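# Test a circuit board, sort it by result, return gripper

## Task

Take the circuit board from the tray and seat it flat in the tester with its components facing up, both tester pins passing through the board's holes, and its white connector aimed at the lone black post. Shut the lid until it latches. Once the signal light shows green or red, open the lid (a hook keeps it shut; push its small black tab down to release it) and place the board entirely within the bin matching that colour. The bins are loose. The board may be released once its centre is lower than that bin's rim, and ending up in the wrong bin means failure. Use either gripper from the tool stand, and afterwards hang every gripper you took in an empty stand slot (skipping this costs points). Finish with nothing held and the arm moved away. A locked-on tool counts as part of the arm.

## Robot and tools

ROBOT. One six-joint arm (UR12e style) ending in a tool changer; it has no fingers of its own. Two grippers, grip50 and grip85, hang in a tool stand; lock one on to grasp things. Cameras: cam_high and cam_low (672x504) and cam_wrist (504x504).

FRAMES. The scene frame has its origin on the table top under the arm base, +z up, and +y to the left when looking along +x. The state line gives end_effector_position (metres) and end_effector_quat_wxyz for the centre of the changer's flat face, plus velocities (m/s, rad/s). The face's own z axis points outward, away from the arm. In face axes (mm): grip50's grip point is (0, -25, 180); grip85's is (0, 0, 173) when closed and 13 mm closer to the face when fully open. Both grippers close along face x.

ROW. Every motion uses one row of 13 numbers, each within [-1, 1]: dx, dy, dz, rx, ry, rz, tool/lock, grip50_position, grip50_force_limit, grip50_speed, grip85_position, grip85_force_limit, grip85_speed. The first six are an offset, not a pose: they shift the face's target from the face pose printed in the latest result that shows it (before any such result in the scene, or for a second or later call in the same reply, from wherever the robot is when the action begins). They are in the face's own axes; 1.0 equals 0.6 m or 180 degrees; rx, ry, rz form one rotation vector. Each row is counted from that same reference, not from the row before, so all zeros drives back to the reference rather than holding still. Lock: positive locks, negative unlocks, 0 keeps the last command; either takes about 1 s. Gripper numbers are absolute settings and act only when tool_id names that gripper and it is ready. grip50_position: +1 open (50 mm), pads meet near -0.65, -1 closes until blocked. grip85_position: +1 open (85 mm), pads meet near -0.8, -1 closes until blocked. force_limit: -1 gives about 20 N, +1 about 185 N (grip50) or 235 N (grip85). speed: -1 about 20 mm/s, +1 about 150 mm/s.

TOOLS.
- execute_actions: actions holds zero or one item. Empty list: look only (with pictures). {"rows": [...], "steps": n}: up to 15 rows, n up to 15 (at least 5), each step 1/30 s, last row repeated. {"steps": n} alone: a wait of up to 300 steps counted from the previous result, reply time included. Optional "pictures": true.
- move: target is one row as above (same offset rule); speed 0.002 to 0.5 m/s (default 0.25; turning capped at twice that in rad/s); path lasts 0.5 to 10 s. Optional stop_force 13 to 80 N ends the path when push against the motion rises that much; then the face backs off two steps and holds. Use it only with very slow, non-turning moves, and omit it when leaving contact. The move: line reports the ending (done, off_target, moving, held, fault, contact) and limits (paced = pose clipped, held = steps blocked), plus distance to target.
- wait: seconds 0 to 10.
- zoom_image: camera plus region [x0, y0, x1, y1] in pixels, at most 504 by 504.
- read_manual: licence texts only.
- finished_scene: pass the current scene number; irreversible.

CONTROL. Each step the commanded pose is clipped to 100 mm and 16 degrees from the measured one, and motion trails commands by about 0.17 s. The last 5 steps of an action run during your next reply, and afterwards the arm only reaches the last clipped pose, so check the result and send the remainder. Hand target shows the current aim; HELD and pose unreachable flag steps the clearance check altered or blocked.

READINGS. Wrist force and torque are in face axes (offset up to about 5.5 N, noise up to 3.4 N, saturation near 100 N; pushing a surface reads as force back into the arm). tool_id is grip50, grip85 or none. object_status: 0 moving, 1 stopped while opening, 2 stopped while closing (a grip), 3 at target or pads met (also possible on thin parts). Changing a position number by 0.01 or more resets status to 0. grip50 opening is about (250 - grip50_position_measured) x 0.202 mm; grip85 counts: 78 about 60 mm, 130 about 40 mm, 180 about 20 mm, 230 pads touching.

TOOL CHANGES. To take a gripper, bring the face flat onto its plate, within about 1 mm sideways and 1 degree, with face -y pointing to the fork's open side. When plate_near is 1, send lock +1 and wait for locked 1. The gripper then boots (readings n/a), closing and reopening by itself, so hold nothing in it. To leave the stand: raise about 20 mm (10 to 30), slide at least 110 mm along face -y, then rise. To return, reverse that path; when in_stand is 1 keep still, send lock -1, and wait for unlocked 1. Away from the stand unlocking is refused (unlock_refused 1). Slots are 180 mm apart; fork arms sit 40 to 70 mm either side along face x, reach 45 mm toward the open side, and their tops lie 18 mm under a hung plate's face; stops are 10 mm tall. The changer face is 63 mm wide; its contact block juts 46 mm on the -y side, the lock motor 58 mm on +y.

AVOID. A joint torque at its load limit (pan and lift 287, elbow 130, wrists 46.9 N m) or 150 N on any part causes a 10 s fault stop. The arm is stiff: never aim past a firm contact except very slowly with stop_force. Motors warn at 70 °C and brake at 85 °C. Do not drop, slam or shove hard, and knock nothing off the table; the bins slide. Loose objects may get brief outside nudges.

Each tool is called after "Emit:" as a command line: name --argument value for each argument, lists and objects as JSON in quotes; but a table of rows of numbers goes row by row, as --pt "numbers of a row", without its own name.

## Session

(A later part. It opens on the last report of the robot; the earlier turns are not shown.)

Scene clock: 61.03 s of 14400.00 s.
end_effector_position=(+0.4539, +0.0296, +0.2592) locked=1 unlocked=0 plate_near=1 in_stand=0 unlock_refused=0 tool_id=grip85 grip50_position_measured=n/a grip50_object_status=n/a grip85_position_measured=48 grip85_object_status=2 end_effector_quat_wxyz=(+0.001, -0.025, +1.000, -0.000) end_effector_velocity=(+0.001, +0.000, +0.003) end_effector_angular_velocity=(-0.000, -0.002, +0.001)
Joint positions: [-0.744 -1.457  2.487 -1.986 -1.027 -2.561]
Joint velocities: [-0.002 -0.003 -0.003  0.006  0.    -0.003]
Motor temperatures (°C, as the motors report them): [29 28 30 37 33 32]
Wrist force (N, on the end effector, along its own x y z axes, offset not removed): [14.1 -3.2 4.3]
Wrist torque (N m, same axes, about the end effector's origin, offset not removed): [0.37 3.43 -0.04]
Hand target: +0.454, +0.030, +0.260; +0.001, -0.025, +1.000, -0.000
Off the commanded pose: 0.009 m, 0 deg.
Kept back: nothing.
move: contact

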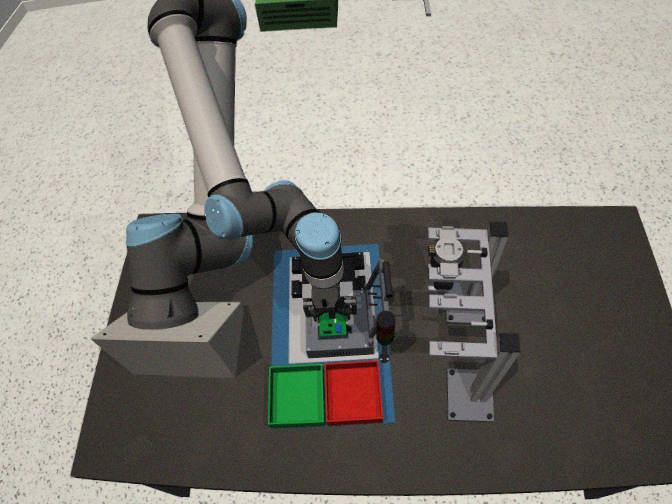

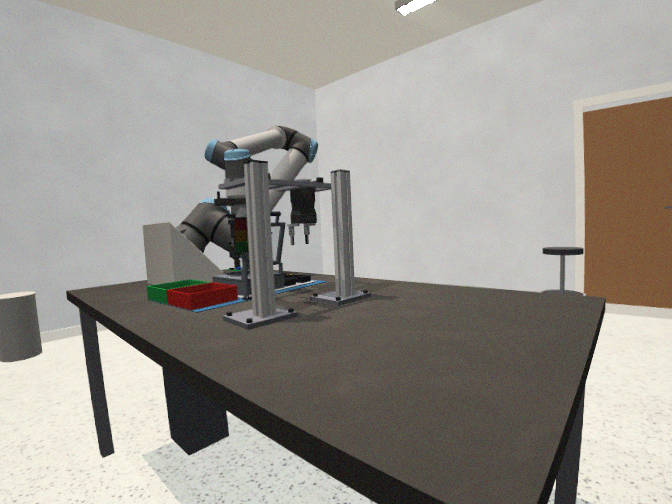

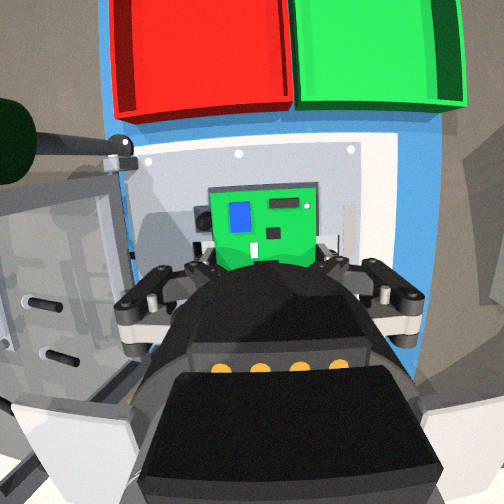

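Pin in hole. Nudge +x 0.7 mm and continue.

Emit:
move --target '[0.0012,0,0,0,0,0,0,0,0,0,-1,-0.6,-0.5]' --speed 0.004

Emit:
move --target '[0,0,0.0155,0,0,0,0,0,0,0,-1,-0.6,-0.5]' --speed 0.005 --stop_force 14

Scene clock: 61.97 s of 14400.00 s.
end_effector_position=(+0.4533, +0.0296, +0.2593) locked=1 unlocked=0 plate_near=1 in_stand=0 unlock_refused=0 tool_id=grip85 grip50_position_measured=n/a grip50_object_status=n/a grip85_position_measured=48 grip85_object_status=2 end_effector_quat_wxyz=(+0.001, -0.025, +1.000, -0.000) end_effector_velocity=(-0.001, +0.000, -0.000) end_effector_angular_velocity=(+0.001, +0.001, -0.001)
Joint positions: [-0.745 -1.458  2.488 -1.986 -1.028 -2.562]
Joint velocities: [-0.    -0.     0.001  0.001 -0.     0.   ]
Motor temperatures (°C, as the motors report them): [29 28 30 37 33 32]
Wrist force (N, on the end effector, along its own x y z axes, offset not removed): [-3.0 -0.5 1.5]
Wrist torque (N m, same axes, about the end effector's origin, offset not removed): [-0.02 0.54 -0.01]
Hand target: +0.453, +0.030, +0.259; +0.001, -0.025, +1.000, -0.000
Off the commanded pose: 0.000 m, 0 deg.
Kept back: nothing.
move: done

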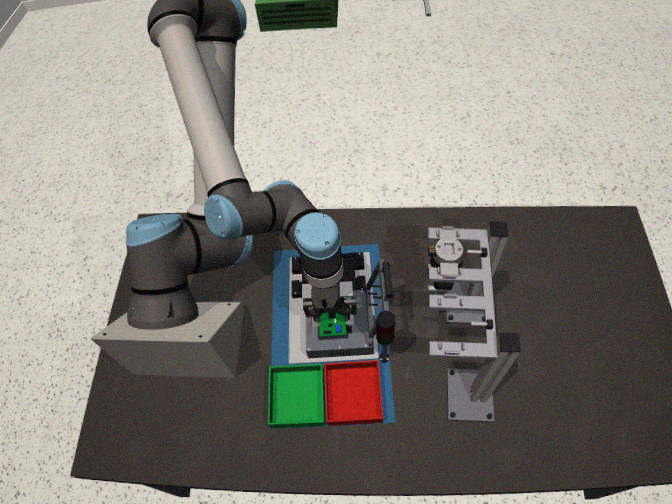

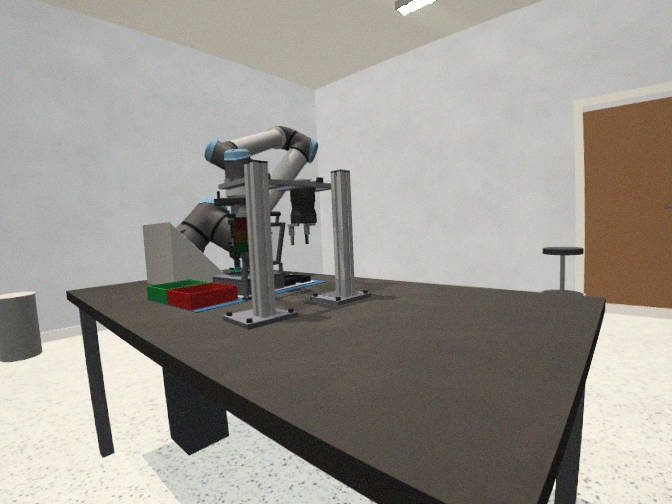

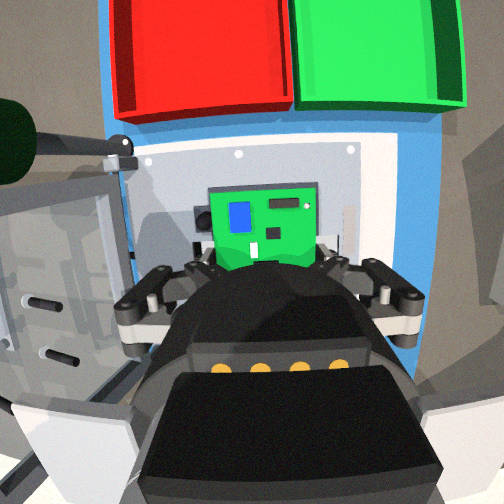

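Scene clock: 63.00 s of 14400.00 s.
end_effector_position=(+0.4533, +0.0296, +0.2558) locked=1 unlocked=0 plate_near=1 in_stand=0 unlock_refused=0 tool_id=grip85 grip50_position_measured=n/a grip50_object_status=n/a grip85_position_measured=48 grip85_object_status=2 end_effector_quat_wxyz=(+0.001, -0.025, +1.000, -0.000) end_effector_velocity=(-0.000, +0.000, +0.002) end_effector_angular_velocity=(-0.000, +0.000, +0.002)
Joint positions: [-0.742 -1.454  2.492 -1.995 -1.025 -2.558]
Joint velocities: [-0.002 -0.002 -0.001  0.005 -0.001 -0.003]
Motor temperatures (°C, as the motors report them): [29 28 30 37 33 32]
Wrist force (N, on the end effector, along its own x y z axes, offset not removed): [1.6 13.2 -13.4]
Wrist torque (N m, same axes, about the end effector's origin, offset not removed): [-2.74 1.30 0.18]
Hand target: +0.453, +0.030, +0.256; +0.001, -0.025, +1.000, -0.000
Off the commanded pose: 0.006 m, 0 deg.
Kept back: nothing.
move: contact

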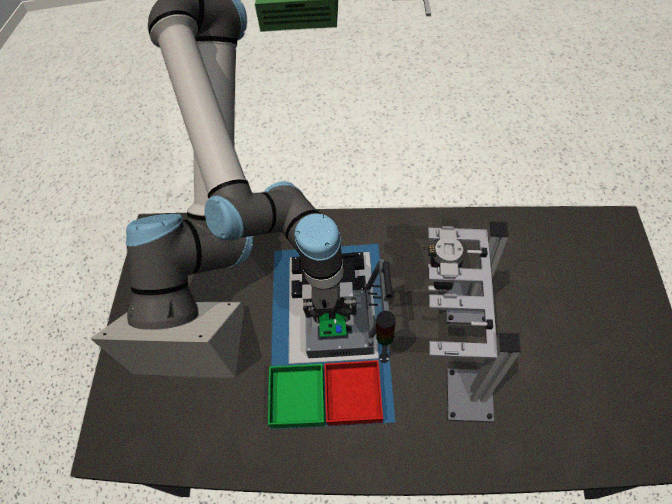

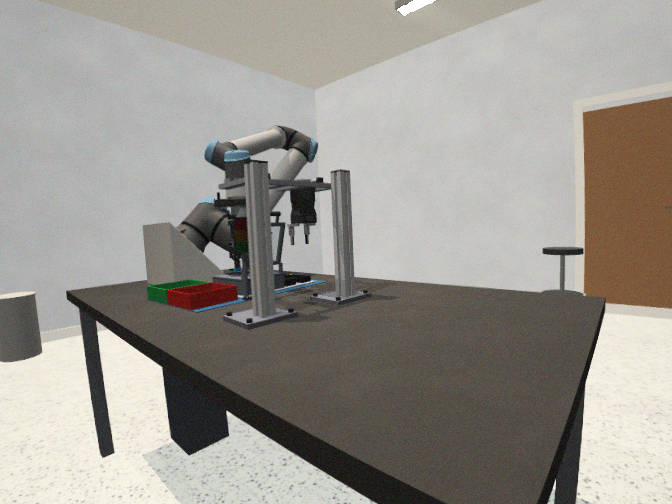

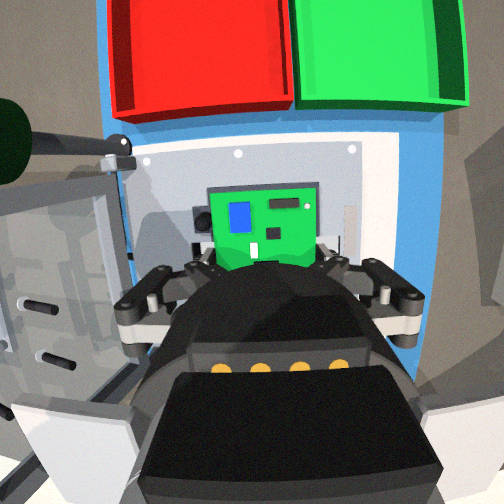

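Emit:
move --target '[0.0003,0.001,0,0,0,0,0,0,0,0,-1,-0.6,-0.5]' --speed 0.004

Emit:
move --target '[0,0,0.0095,0,0,0,0,0,0,0,-1,-0.6,-0.5]' --speed 0.005 --stop_force 14

Scene clock: 63.97 s of 14400.00 s.
end_effector_position=(+0.4530, +0.0302, +0.2558) locked=1 unlocked=0 plate_near=1 in_stand=0 unlock_refused=0 tool_id=grip85 grip50_position_measured=n/a grip50_object_status=n/a grip85_position_measured=48 grip85_object_status=2 end_effector_quat_wxyz=(+0.001, -0.025, +1.000, -0.000) end_effector_velocity=(-0.000, +0.000, -0.000) end_effector_angular_velocity=(+0.001, -0.000, -0.000)
Joint positions: [-0.741 -1.455  2.492 -1.994 -1.025 -2.558]
Joint velocities: [ 0.    -0.     0.     0.001  0.001  0.   ]
Motor temperatures (°C, as the motors report them): [29 28 30 37 33 32]
Wrist force (N, on the end effector, along its own x y z axes, offset not removed): [-0.1 -1.3 -3.3]
Wrist torque (N m, same axes, about the end effector's origin, offset not removed): [-0.22 0.37 0.02]
Hand target: +0.453, +0.030, +0.256; +0.001, -0.025, +1.000, -0.000
Off the commanded pose: 0.000 m, 0 deg.
Kept back: nothing.
move: done

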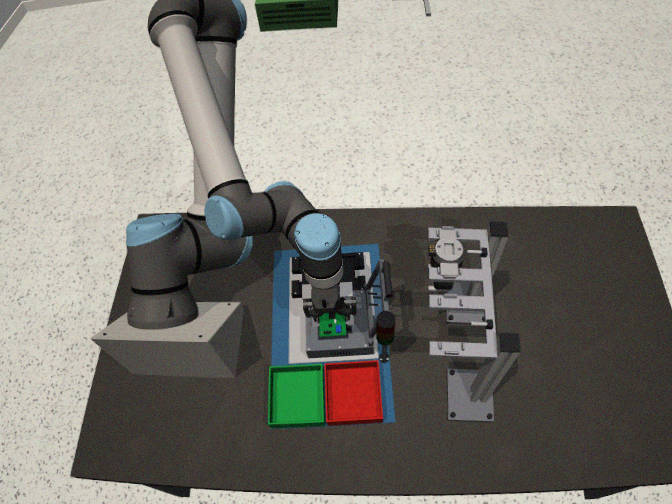

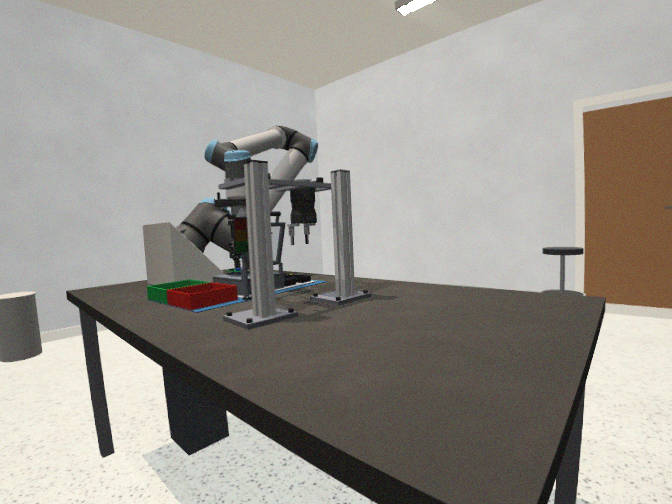

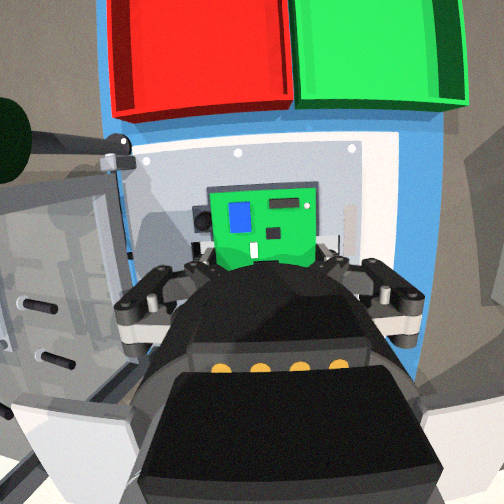

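Scene clock: 65.47 s of 14400.00 s.
end_effector_position=(+0.4530, +0.0302, +0.2503) locked=1 unlocked=0 plate_near=1 in_stand=0 unlock_refused=0 tool_id=grip85 grip50_position_measured=n/a grip50_object_status=n/a grip85_position_measured=48 grip85_object_status=2 end_effector_quat_wxyz=(+0.001, -0.025, +1.000, -0.000) end_effector_velocity=(-0.000, +0.000, +0.000) end_effector_angular_velocity=(+0.002, -0.001, -0.001)
Joint positions: [-0.735 -1.448  2.498 -2.01  -1.021 -2.552]
Joint velocities: [-0.001 -0.     0.     0.002  0.001 -0.001]
Motor temperatures (°C, as the motors report them): [29 28 30 37 33 32]
Wrist force (N, on the end effector, along its own x y z axes, offset not removed): [10.1 11.2 -24.3]
Wrist torque (N m, same axes, about the end effector's origin, offset not removed): [-2.09 2.57 0.17]
Hand target: +0.453, +0.030, +0.251; +0.001, -0.025, +1.000, -0.000
Off the commanded pose: 0.000 m, 0 deg.
Kept back: nothing.
move: contact

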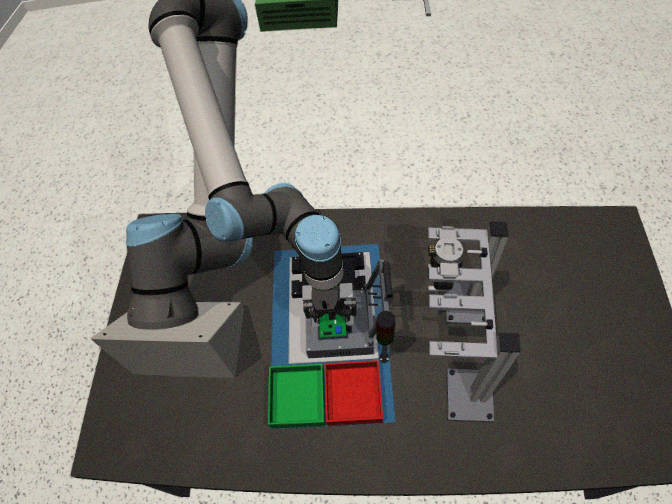

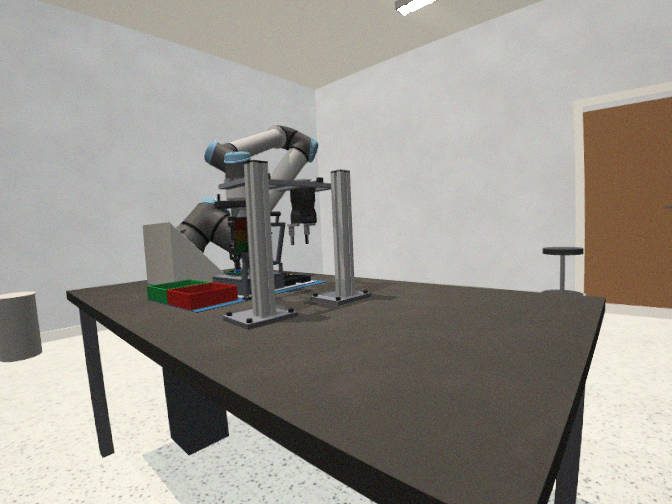

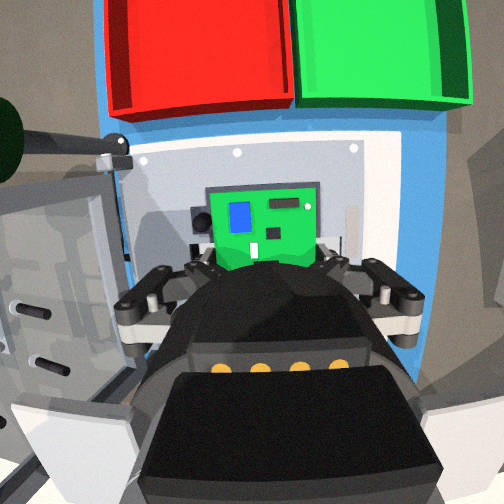

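Emit:
move --target '[0,0,-0.001,0,0,0,0,0,0,0,0.75,-0.6,-0.5]'

Emit:
move --target '[0,0,-0.47,0,0,0,0,0,0,0,0.75,-0.6,0]' --speed 0.15

Emit:
move --target '[-0.22,0,0,0,0,0,0,0,0,0,-0.3,-0.6,0]' --speed 0.15

Scene clock: 66.43 s of 14400.00 s.
end_effector_position=(+0.4530, +0.0302, +0.2509) locked=1 unlocked=0 plate_near=1 in_stand=0 unlock_refused=0 tool_id=grip85 grip50_position_measured=n/a grip50_object_status=n/a grip85_position_measured=35 grip85_object_status=3 end_effector_quat_wxyz=(+0.001, -0.025, +1.000, -0.000) end_effector_velocity=(-0.000, -0.000, +0.000) end_effector_angular_velocity=(-0.001, +0.001, -0.000)
Joint positions: [-0.736 -1.449  2.497 -2.008 -1.022 -2.553]
Joint velocities: [-0.    -0.    -0.     0.    -0.001  0.   ]
Motor temperatures (°C, as the motors report them): [29 28 30 37 33 32]
Wrist force (N, on the end effector, along its own x y z axes, offset not removed): [-0.9 0.5 0.6]
Wrist torque (N m, same axes, about the end effector's origin, offset not removed): [0.20 0.00 0.17]
Hand target: +0.453, +0.030, +0.251; +0.001, -0.025, +1.000, -0.000
Off the commanded pose: 0.000 m, 0 deg.
Kept back: nothing.
move: done

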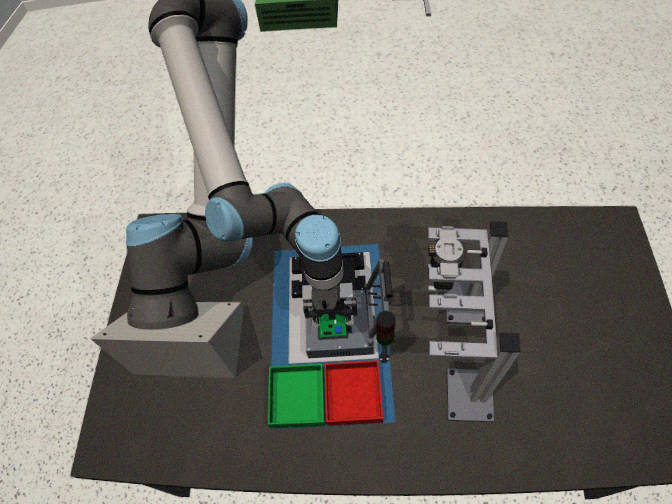

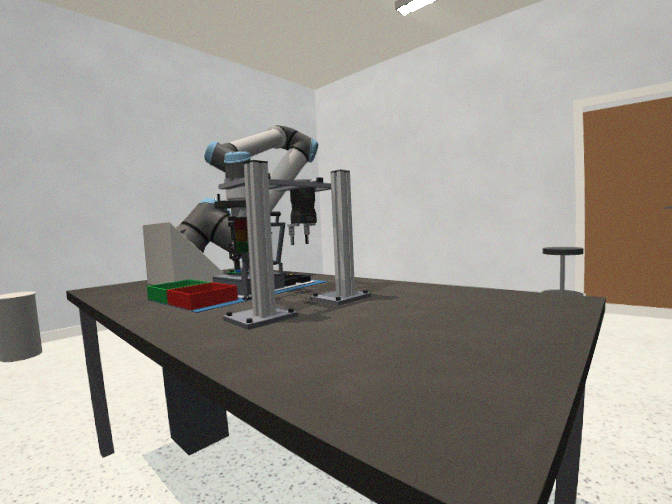

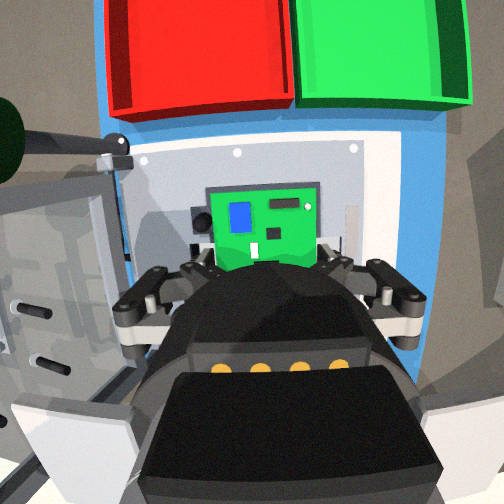

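Scene clock: 68.83 s of 14400.00 s.
end_effector_position=(+0.4526, +0.0298, +0.5327) locked=1 unlocked=0 plate_near=1 in_stand=0 unlock_refused=0 tool_id=grip85 grip50_position_measured=n/a grip50_object_status=n/a grip85_position_measured=35 grip85_object_status=3 end_effector_quat_wxyz=(+0.001, -0.025, +1.000, +0.000) end_effector_velocity=(+0.000, -0.000, +0.002) end_effector_angular_velocity=(+0.000, -0.001, +0.002)
Joint positions: [-0.987 -1.588  2.127 -1.397 -1.177 -2.775]
Joint velocities: [-0.001  0.001 -0.003  0.003  0.    -0.003]
Motor temperatures (°C, as the motors report them): [29 28 30 37 33 32]
Wrist force (N, on the end effector, along its own x y z axes, offset not removed): [0.2 -2.0 -4.5]
Wrist torque (N m, same axes, about the end effector's origin, offset not removed): [-0.25 -0.05 0.09]
Hand target: +0.453, +0.030, +0.533; +0.001, -0.025, +1.000, +0.000
Off the commanded pose: 0.000 m, 0 deg.
Kept back: nothing.
move: done

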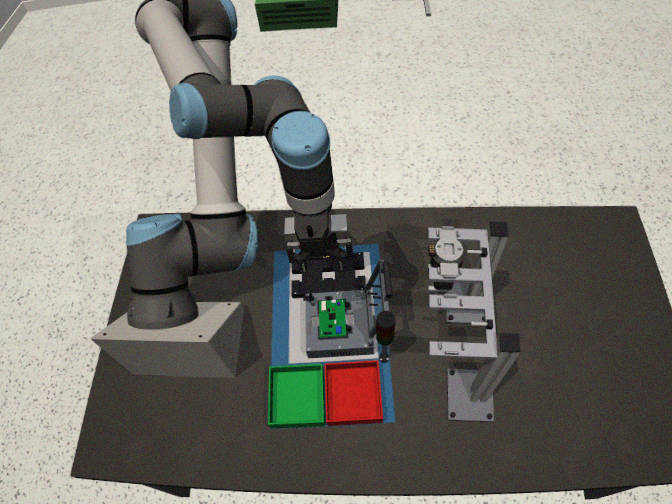

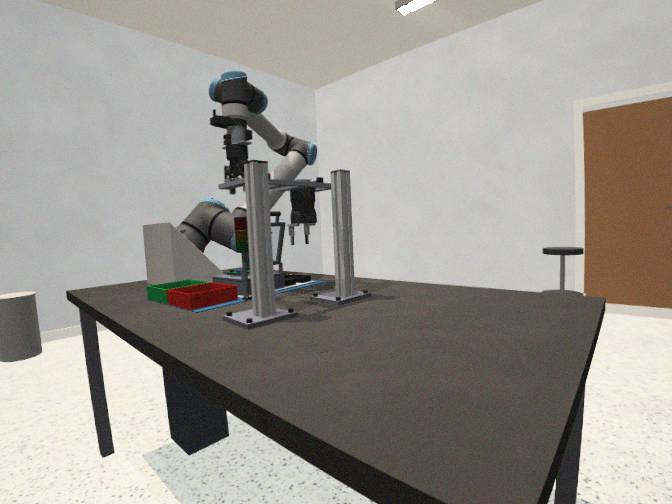

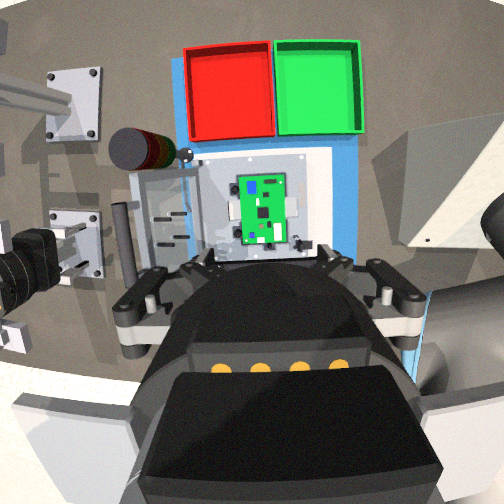

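Scene clock: 70.23 s of 14400.00 s.
end_effector_position=(+0.5843, +0.0366, +0.5329) locked=1 unlocked=0 plate_near=1 in_stand=0 unlock_refused=0 tool_id=grip85 grip50_position_measured=n/a grip50_object_status=n/a grip85_position_measured=167 grip85_object_status=3 end_effector_quat_wxyz=(+0.001, -0.025, +1.000, -0.000) end_effector_velocity=(+0.002, +0.000, +0.000) end_effector_angular_velocity=(+0.000, +0.000, -0.000)
Joint positions: [-0.814 -1.426  1.955 -1.452 -1.068 -2.626]
Joint velocities: [ 0.002  0.002 -0.003  0.     0.001  0.002]
Motor temperatures (°C, as the motors report them): [29 28 30 37 33 32]
Wrist force (N, on the end effector, along its own x y z axes, offset not removed): [-0.5 -4.4 -2.7]
Wrist torque (N m, same axes, about the end effector's origin, offset not removed): [-0.35 -0.12 0.03]
Hand target: +0.584, +0.037, +0.533; +0.001, -0.025, +1.000, -0.000
Off the commanded pose: 0.000 m, 0 deg.
Kept back: nothing.
move: done

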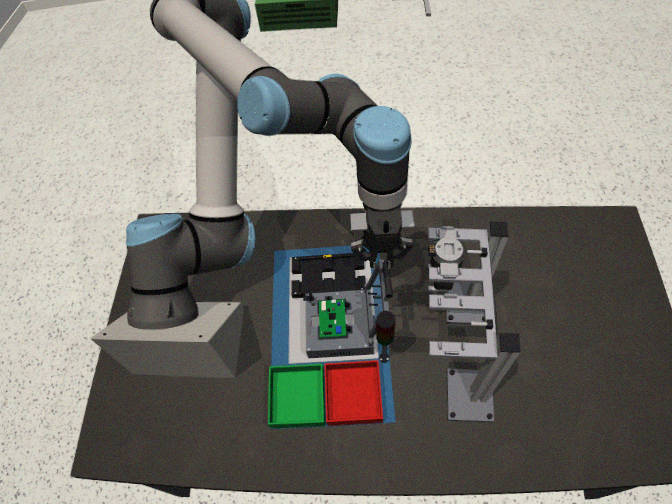

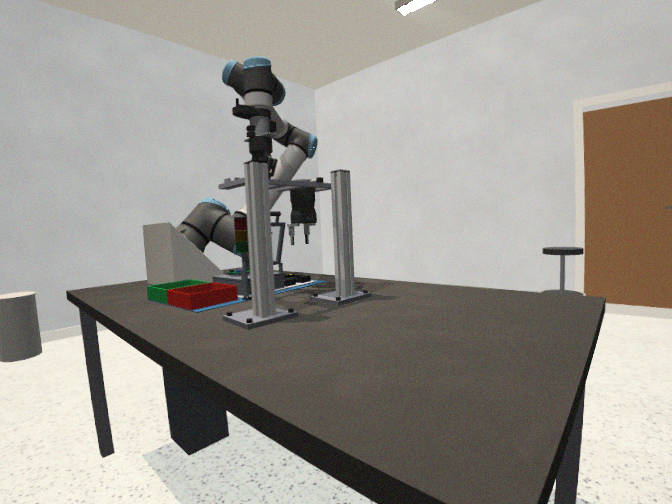

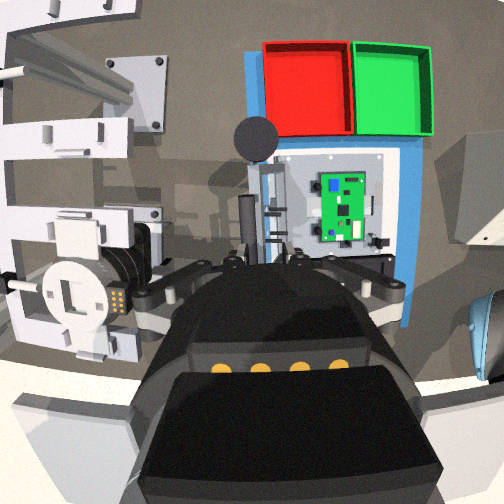

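Emit:
move --target '[-0.027,0,0.095,0,0,0,0,0,0,0,-0.3,-0.6,0]' --speed 0.06

Scene clock: 71.87 s of 14400.00 s.
end_effector_position=(+0.6005, +0.0375, +0.4761) locked=1 unlocked=0 plate_near=1 in_stand=0 unlock_refused=0 tool_id=grip85 grip50_position_measured=n/a grip50_object_status=n/a grip85_position_measured=167 grip85_object_status=3 end_effector_quat_wxyz=(+0.001, -0.025, +1.000, -0.000) end_effector_velocity=(+0.001, -0.000, -0.001) end_effector_angular_velocity=(-0.000, -0.001, +0.000)
Joint positions: [-0.754 -1.401  2.012 -1.561 -1.033 -2.57 ]
Joint velocities: [ 0.002  0.001  0.001 -0.003  0.001  0.002]
Motor temperatures (°C, as the motors report them): [29 28 30 37 33 32]
Wrist force (N, on the end effector, along its own x y z axes, offset not removed): [1.2 3.2 -0.8]
Wrist torque (N m, same axes, about the end effector's origin, offset not removed): [0.21 0.00 0.02]
Hand target: +0.601, +0.037, +0.476; +0.001, -0.025, +1.000, -0.000
Off the commanded pose: 0.000 m, 0 deg.
Kept back: nothing.
move: done

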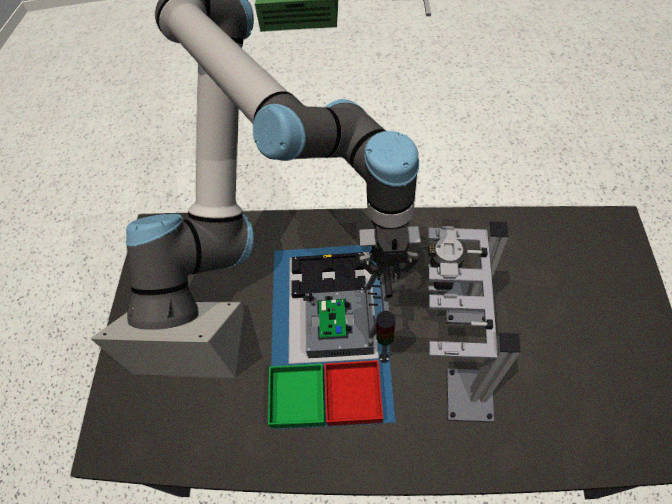

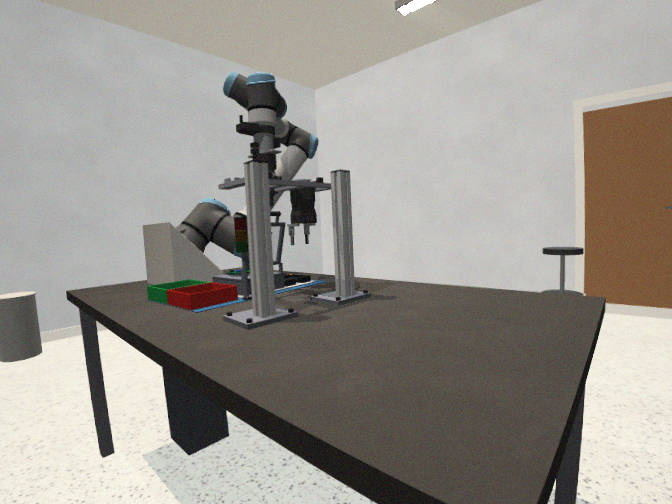

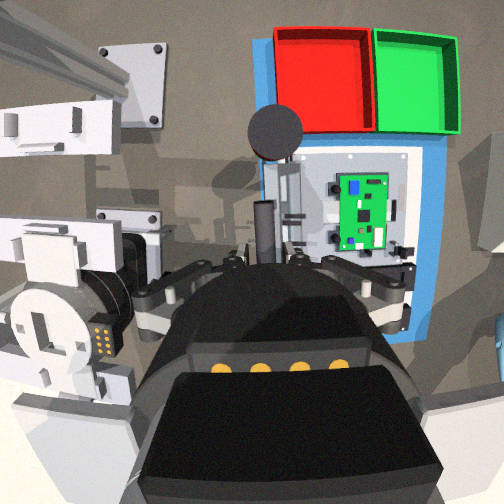

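Emit:
move --target '[0,0,0.048,0,0,0,0,0,0,0,-0.3,-0.6,0]' --speed 0.01 --stop_force 14

Emit:
move --target '[0.083,0,-0.01,0,0,0,0,0,0,0,-0.3,-0.6,0]' --speed 0.02 --stop_force 20

Scene clock: 75.20 s of 14400.00 s.
end_effector_position=(+0.6006, +0.0375, +0.4474) locked=1 unlocked=0 plate_near=1 in_stand=0 unlock_refused=0 tool_id=grip85 grip50_position_measured=n/a grip50_object_status=n/a grip85_position_measured=167 grip85_object_status=3 end_effector_quat_wxyz=(+0.001, -0.025, +1.000, -0.000) end_effector_velocity=(+0.000, +0.000, -0.002) end_effector_angular_velocity=(+0.000, -0.001, +0.000)
Joint positions: [-0.732 -1.395  2.05  -1.616 -1.02  -2.549]
Joint velocities: [ 0.002  0.001  0.002 -0.004  0.002  0.002]
Motor temperatures (°C, as the motors report them): [29 28 30 37 33 32]
Wrist force (N, on the end effector, along its own x y z axes, offset not removed): [0.9 -0.7 0.5]
Wrist torque (N m, same axes, about the end effector's origin, offset not removed): [0.02 -0.11 0.13]
Hand target: +0.601, +0.037, +0.447; +0.001, -0.025, +1.000, -0.000
Off the commanded pose: 0.000 m, 0 deg.
Kept back: nothing.
move: done

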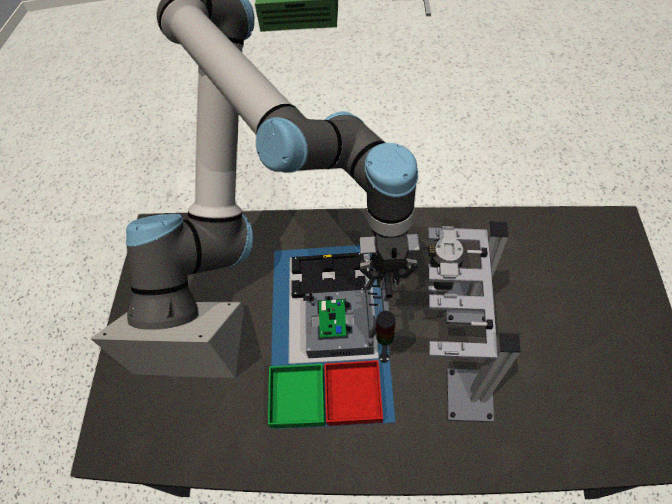

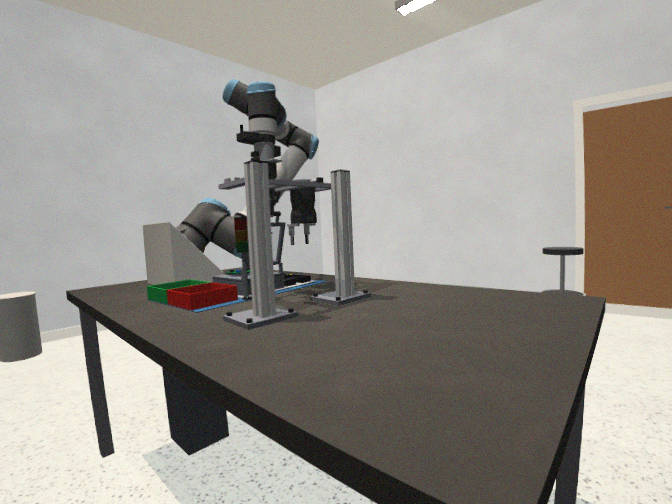

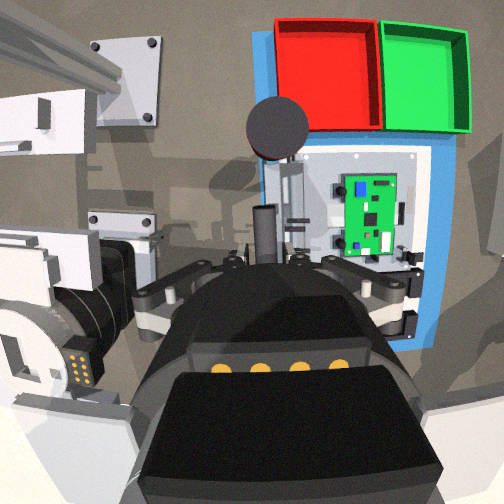

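Scene clock: 78.00 s of 14400.00 s.
end_effector_position=(+0.5510, +0.0350, +0.4533) locked=1 unlocked=0 plate_near=1 in_stand=0 unlock_refused=0 tool_id=grip85 grip50_position_measured=n/a grip50_object_status=n/a grip85_position_measured=167 grip85_object_status=3 end_effector_quat_wxyz=(+0.001, -0.025, +1.000, -0.000) end_effector_velocity=(-0.002, -0.000, +0.000) end_effector_angular_velocity=(+0.000, -0.000, -0.001)
Joint positions: [-0.793 -1.46   2.115 -1.588 -1.056 -2.607]
Joint velocities: [-0.002 -0.002  0.002  0.001 -0.001 -0.001]
Motor temperatures (°C, as the motors report them): [29 28 30 37 33 32]
Wrist force (N, on the end effector, along its own x y z axes, offset not removed): [-4.6 1.1 -2.1]
Wrist torque (N m, same axes, about the end effector's origin, offset not removed): [-0.02 -0.55 0.08]
Hand target: +0.551, +0.035, +0.453; +0.001, -0.025, +1.000, -0.000
Off the commanded pose: 0.000 m, 0 deg.
Kept back: nothing.
move: done

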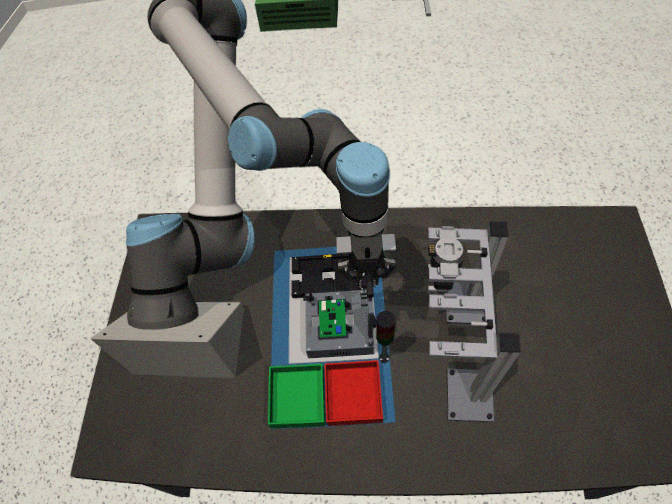

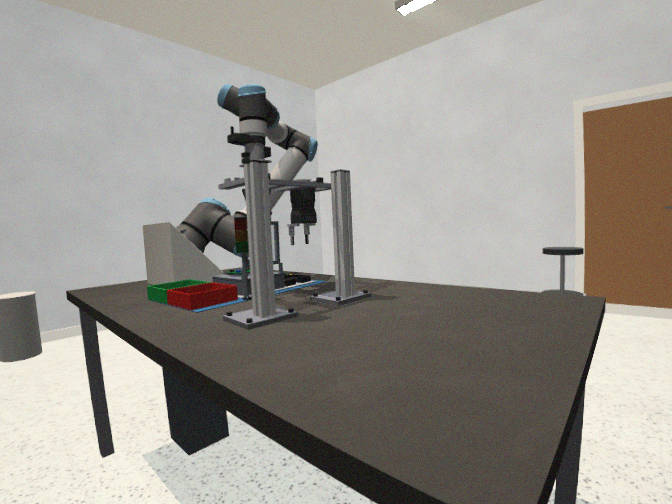

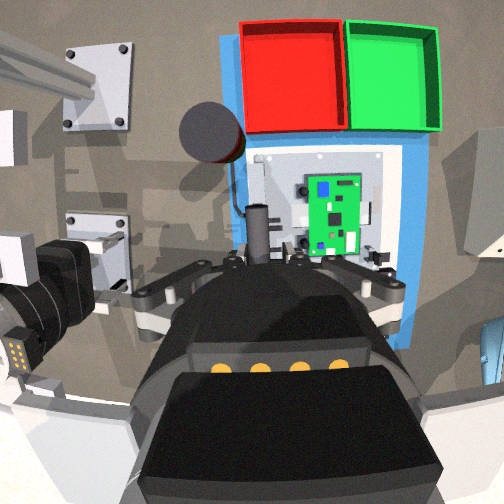

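Emit:
move --target '[0.125,0,0.025,0,0,0,0,0,0,0,-0.3,-0.6,0]' --speed 0.025 --stop_force 20

Emit:
move --target '[0.078,0,0.052,0,0,0,0,0,0,0,-0.3,-0.6,0]' --speed 0.025 --stop_force 20

Emit:
move --target '[0.05,0,0.055,0,0,0,0,0,0,0,-0.3,-0.6,0]' --speed 0.02 --stop_force 20

Scene clock: 81.57 s of 14400.00 s.
end_effector_position=(+0.4763, +0.0312, +0.4383) locked=1 unlocked=0 plate_near=1 in_stand=0 unlock_refused=0 tool_id=grip85 grip50_position_measured=n/a grip50_object_status=n/a grip85_position_measured=167 grip85_object_status=3 end_effector_quat_wxyz=(+0.001, -0.025, +1.000, +0.000) end_effector_velocity=(-0.002, -0.000, -0.000) end_effector_angular_velocity=(-0.000, -0.000, +0.001)
Joint positions: [-0.881 -1.553  2.239 -1.581 -1.109 -2.686]
Joint velocities: [-0.003 -0.003  0.003  0.    -0.002 -0.003]
Motor temperatures (°C, as the motors report them): [29 28 30 37 33 32]
Wrist force (N, on the end effector, along its own x y z axes, offset not removed): [-5.4 0.1 2.5]
Wrist torque (N m, same axes, about the end effector's origin, offset not removed): [-0.08 -0.32 0.14]
Hand target: +0.476, +0.031, +0.438; +0.001, -0.025, +1.000, +0.000
Off the commanded pose: 0.000 m, 0 deg.
Kept back: nothing.
move: done

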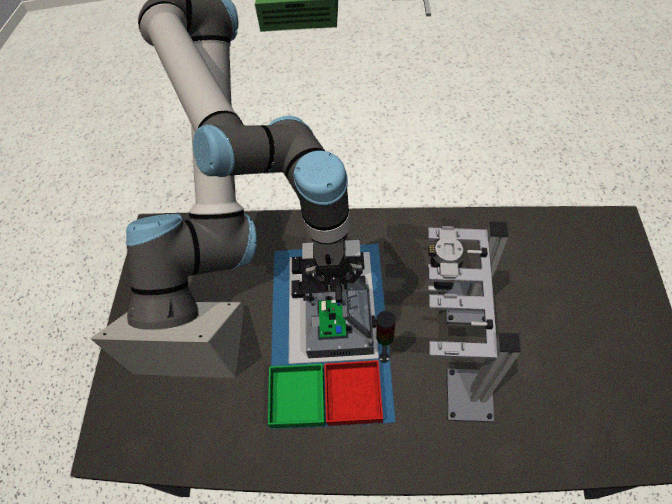

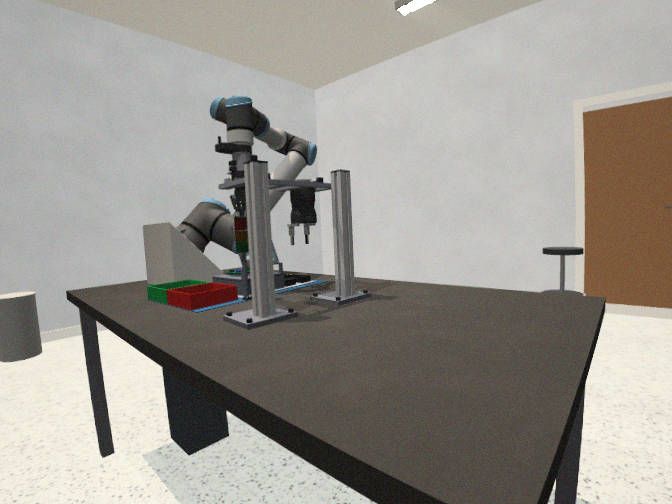

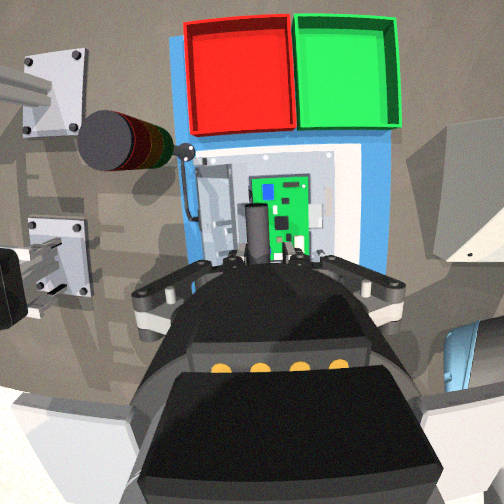

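Scene clock: 84.10 s of 14400.00 s.
end_effector_position=(+0.4298, +0.0289, +0.4071) locked=1 unlocked=0 plate_near=1 in_stand=0 unlock_refused=0 tool_id=grip85 grip50_position_measured=n/a grip50_object_status=n/a grip85_position_measured=167 grip85_object_status=3 end_effector_quat_wxyz=(+0.001, -0.025, +1.000, +0.000) end_effector_velocity=(-0.002, +0.000, -0.001) end_effector_angular_velocity=(-0.000, -0.001, -0.000)
Joint positions: [-0.929 -1.607  2.342 -1.613 -1.139 -2.727]
Joint velocities: [-0.002 -0.002  0.004 -0.001 -0.001 -0.001]
Motor temperatures (°C, as the motors report them): [29 28 30 37 33 32]
Wrist force (N, on the end effector, along its own x y z axes, offset not removed): [-6.0 -1.4 6.9]
Wrist torque (N m, same axes, about the end effector's origin, offset not removed): [-0.15 -0.61 -0.11]
Hand target: +0.430, +0.029, +0.407; +0.001, -0.025, +1.000, +0.000
Off the commanded pose: 0.000 m, 0 deg.
Kept back: nothing.
move: done

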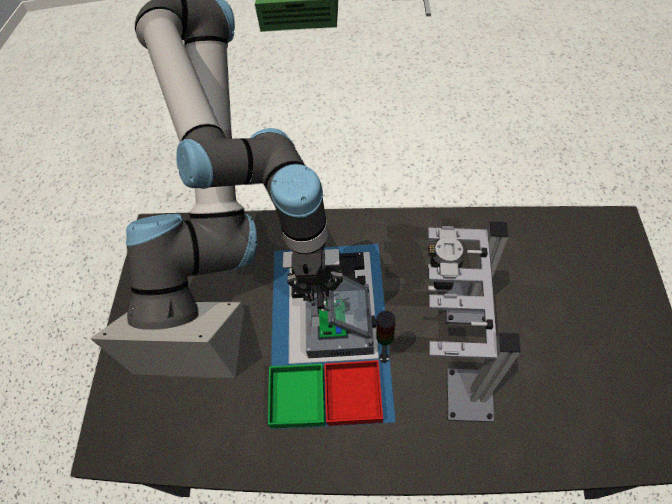

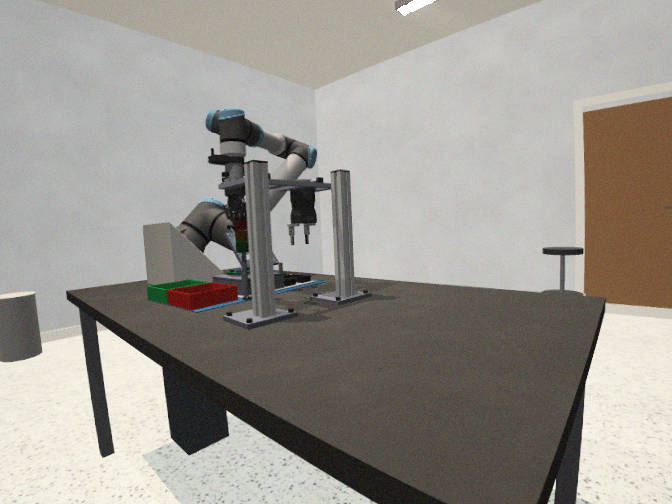

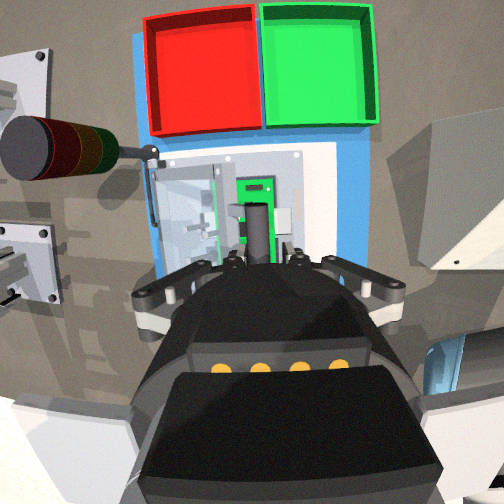

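Scene clock: 86.63 s of 14400.00 s.
end_effector_position=(+0.4000, +0.0274, +0.3741) locked=1 unlocked=0 plate_near=1 in_stand=0 unlock_refused=0 tool_id=grip85 grip50_position_measured=n/a grip50_object_status=n/a grip85_position_measured=167 grip85_object_status=3 end_effector_quat_wxyz=(+0.001, -0.025, +1.000, +0.000) end_effector_velocity=(-0.001, -0.000, -0.001) end_effector_angular_velocity=(-0.001, +0.001, -0.000)
Joint positions: [-0.953 -1.636  2.425 -1.659 -1.155 -2.747]
Joint velocities: [-0.001 -0.001  0.003 -0.002 -0.002 -0.001]
Motor temperatures (°C, as the motors report them): [29 28 30 37 33 32]
Wrist force (N, on the end effector, along its own x y z axes, offset not removed): [-18.9 -3.3 9.7]
Wrist torque (N m, same axes, about the end effector's origin, offset not removed): [0.69 -2.17 0.02]
Hand target: +0.400, +0.027, +0.374; +0.001, -0.025, +1.000, +0.000
Off the commanded pose: 0.000 m, 0 deg.
Kept back: nothing.
move: done

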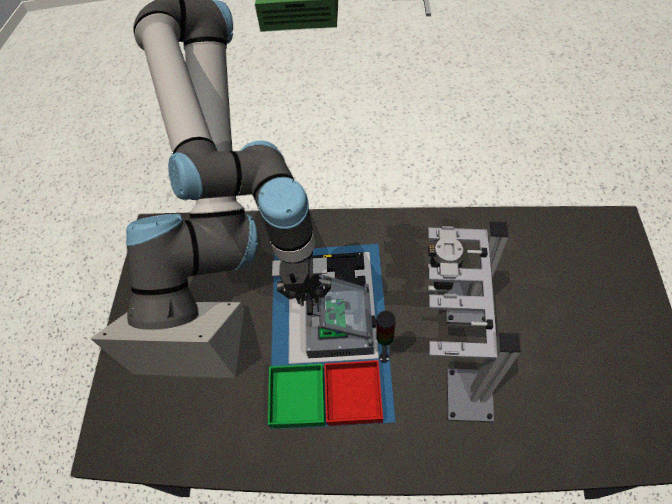

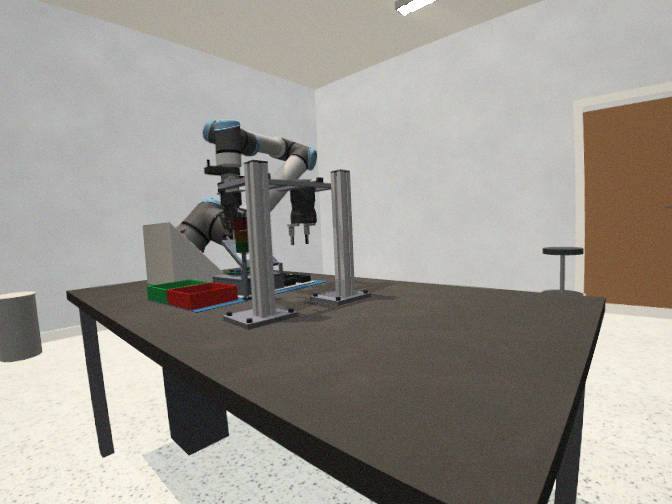

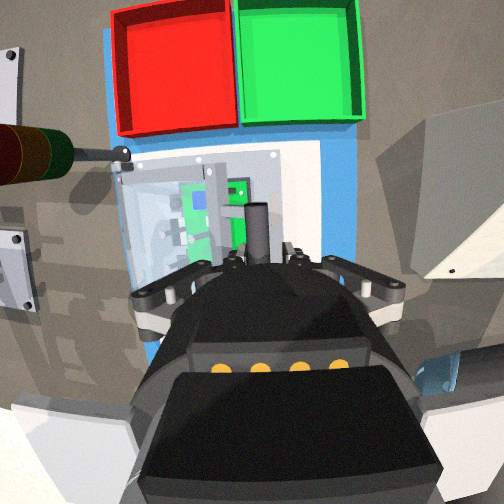

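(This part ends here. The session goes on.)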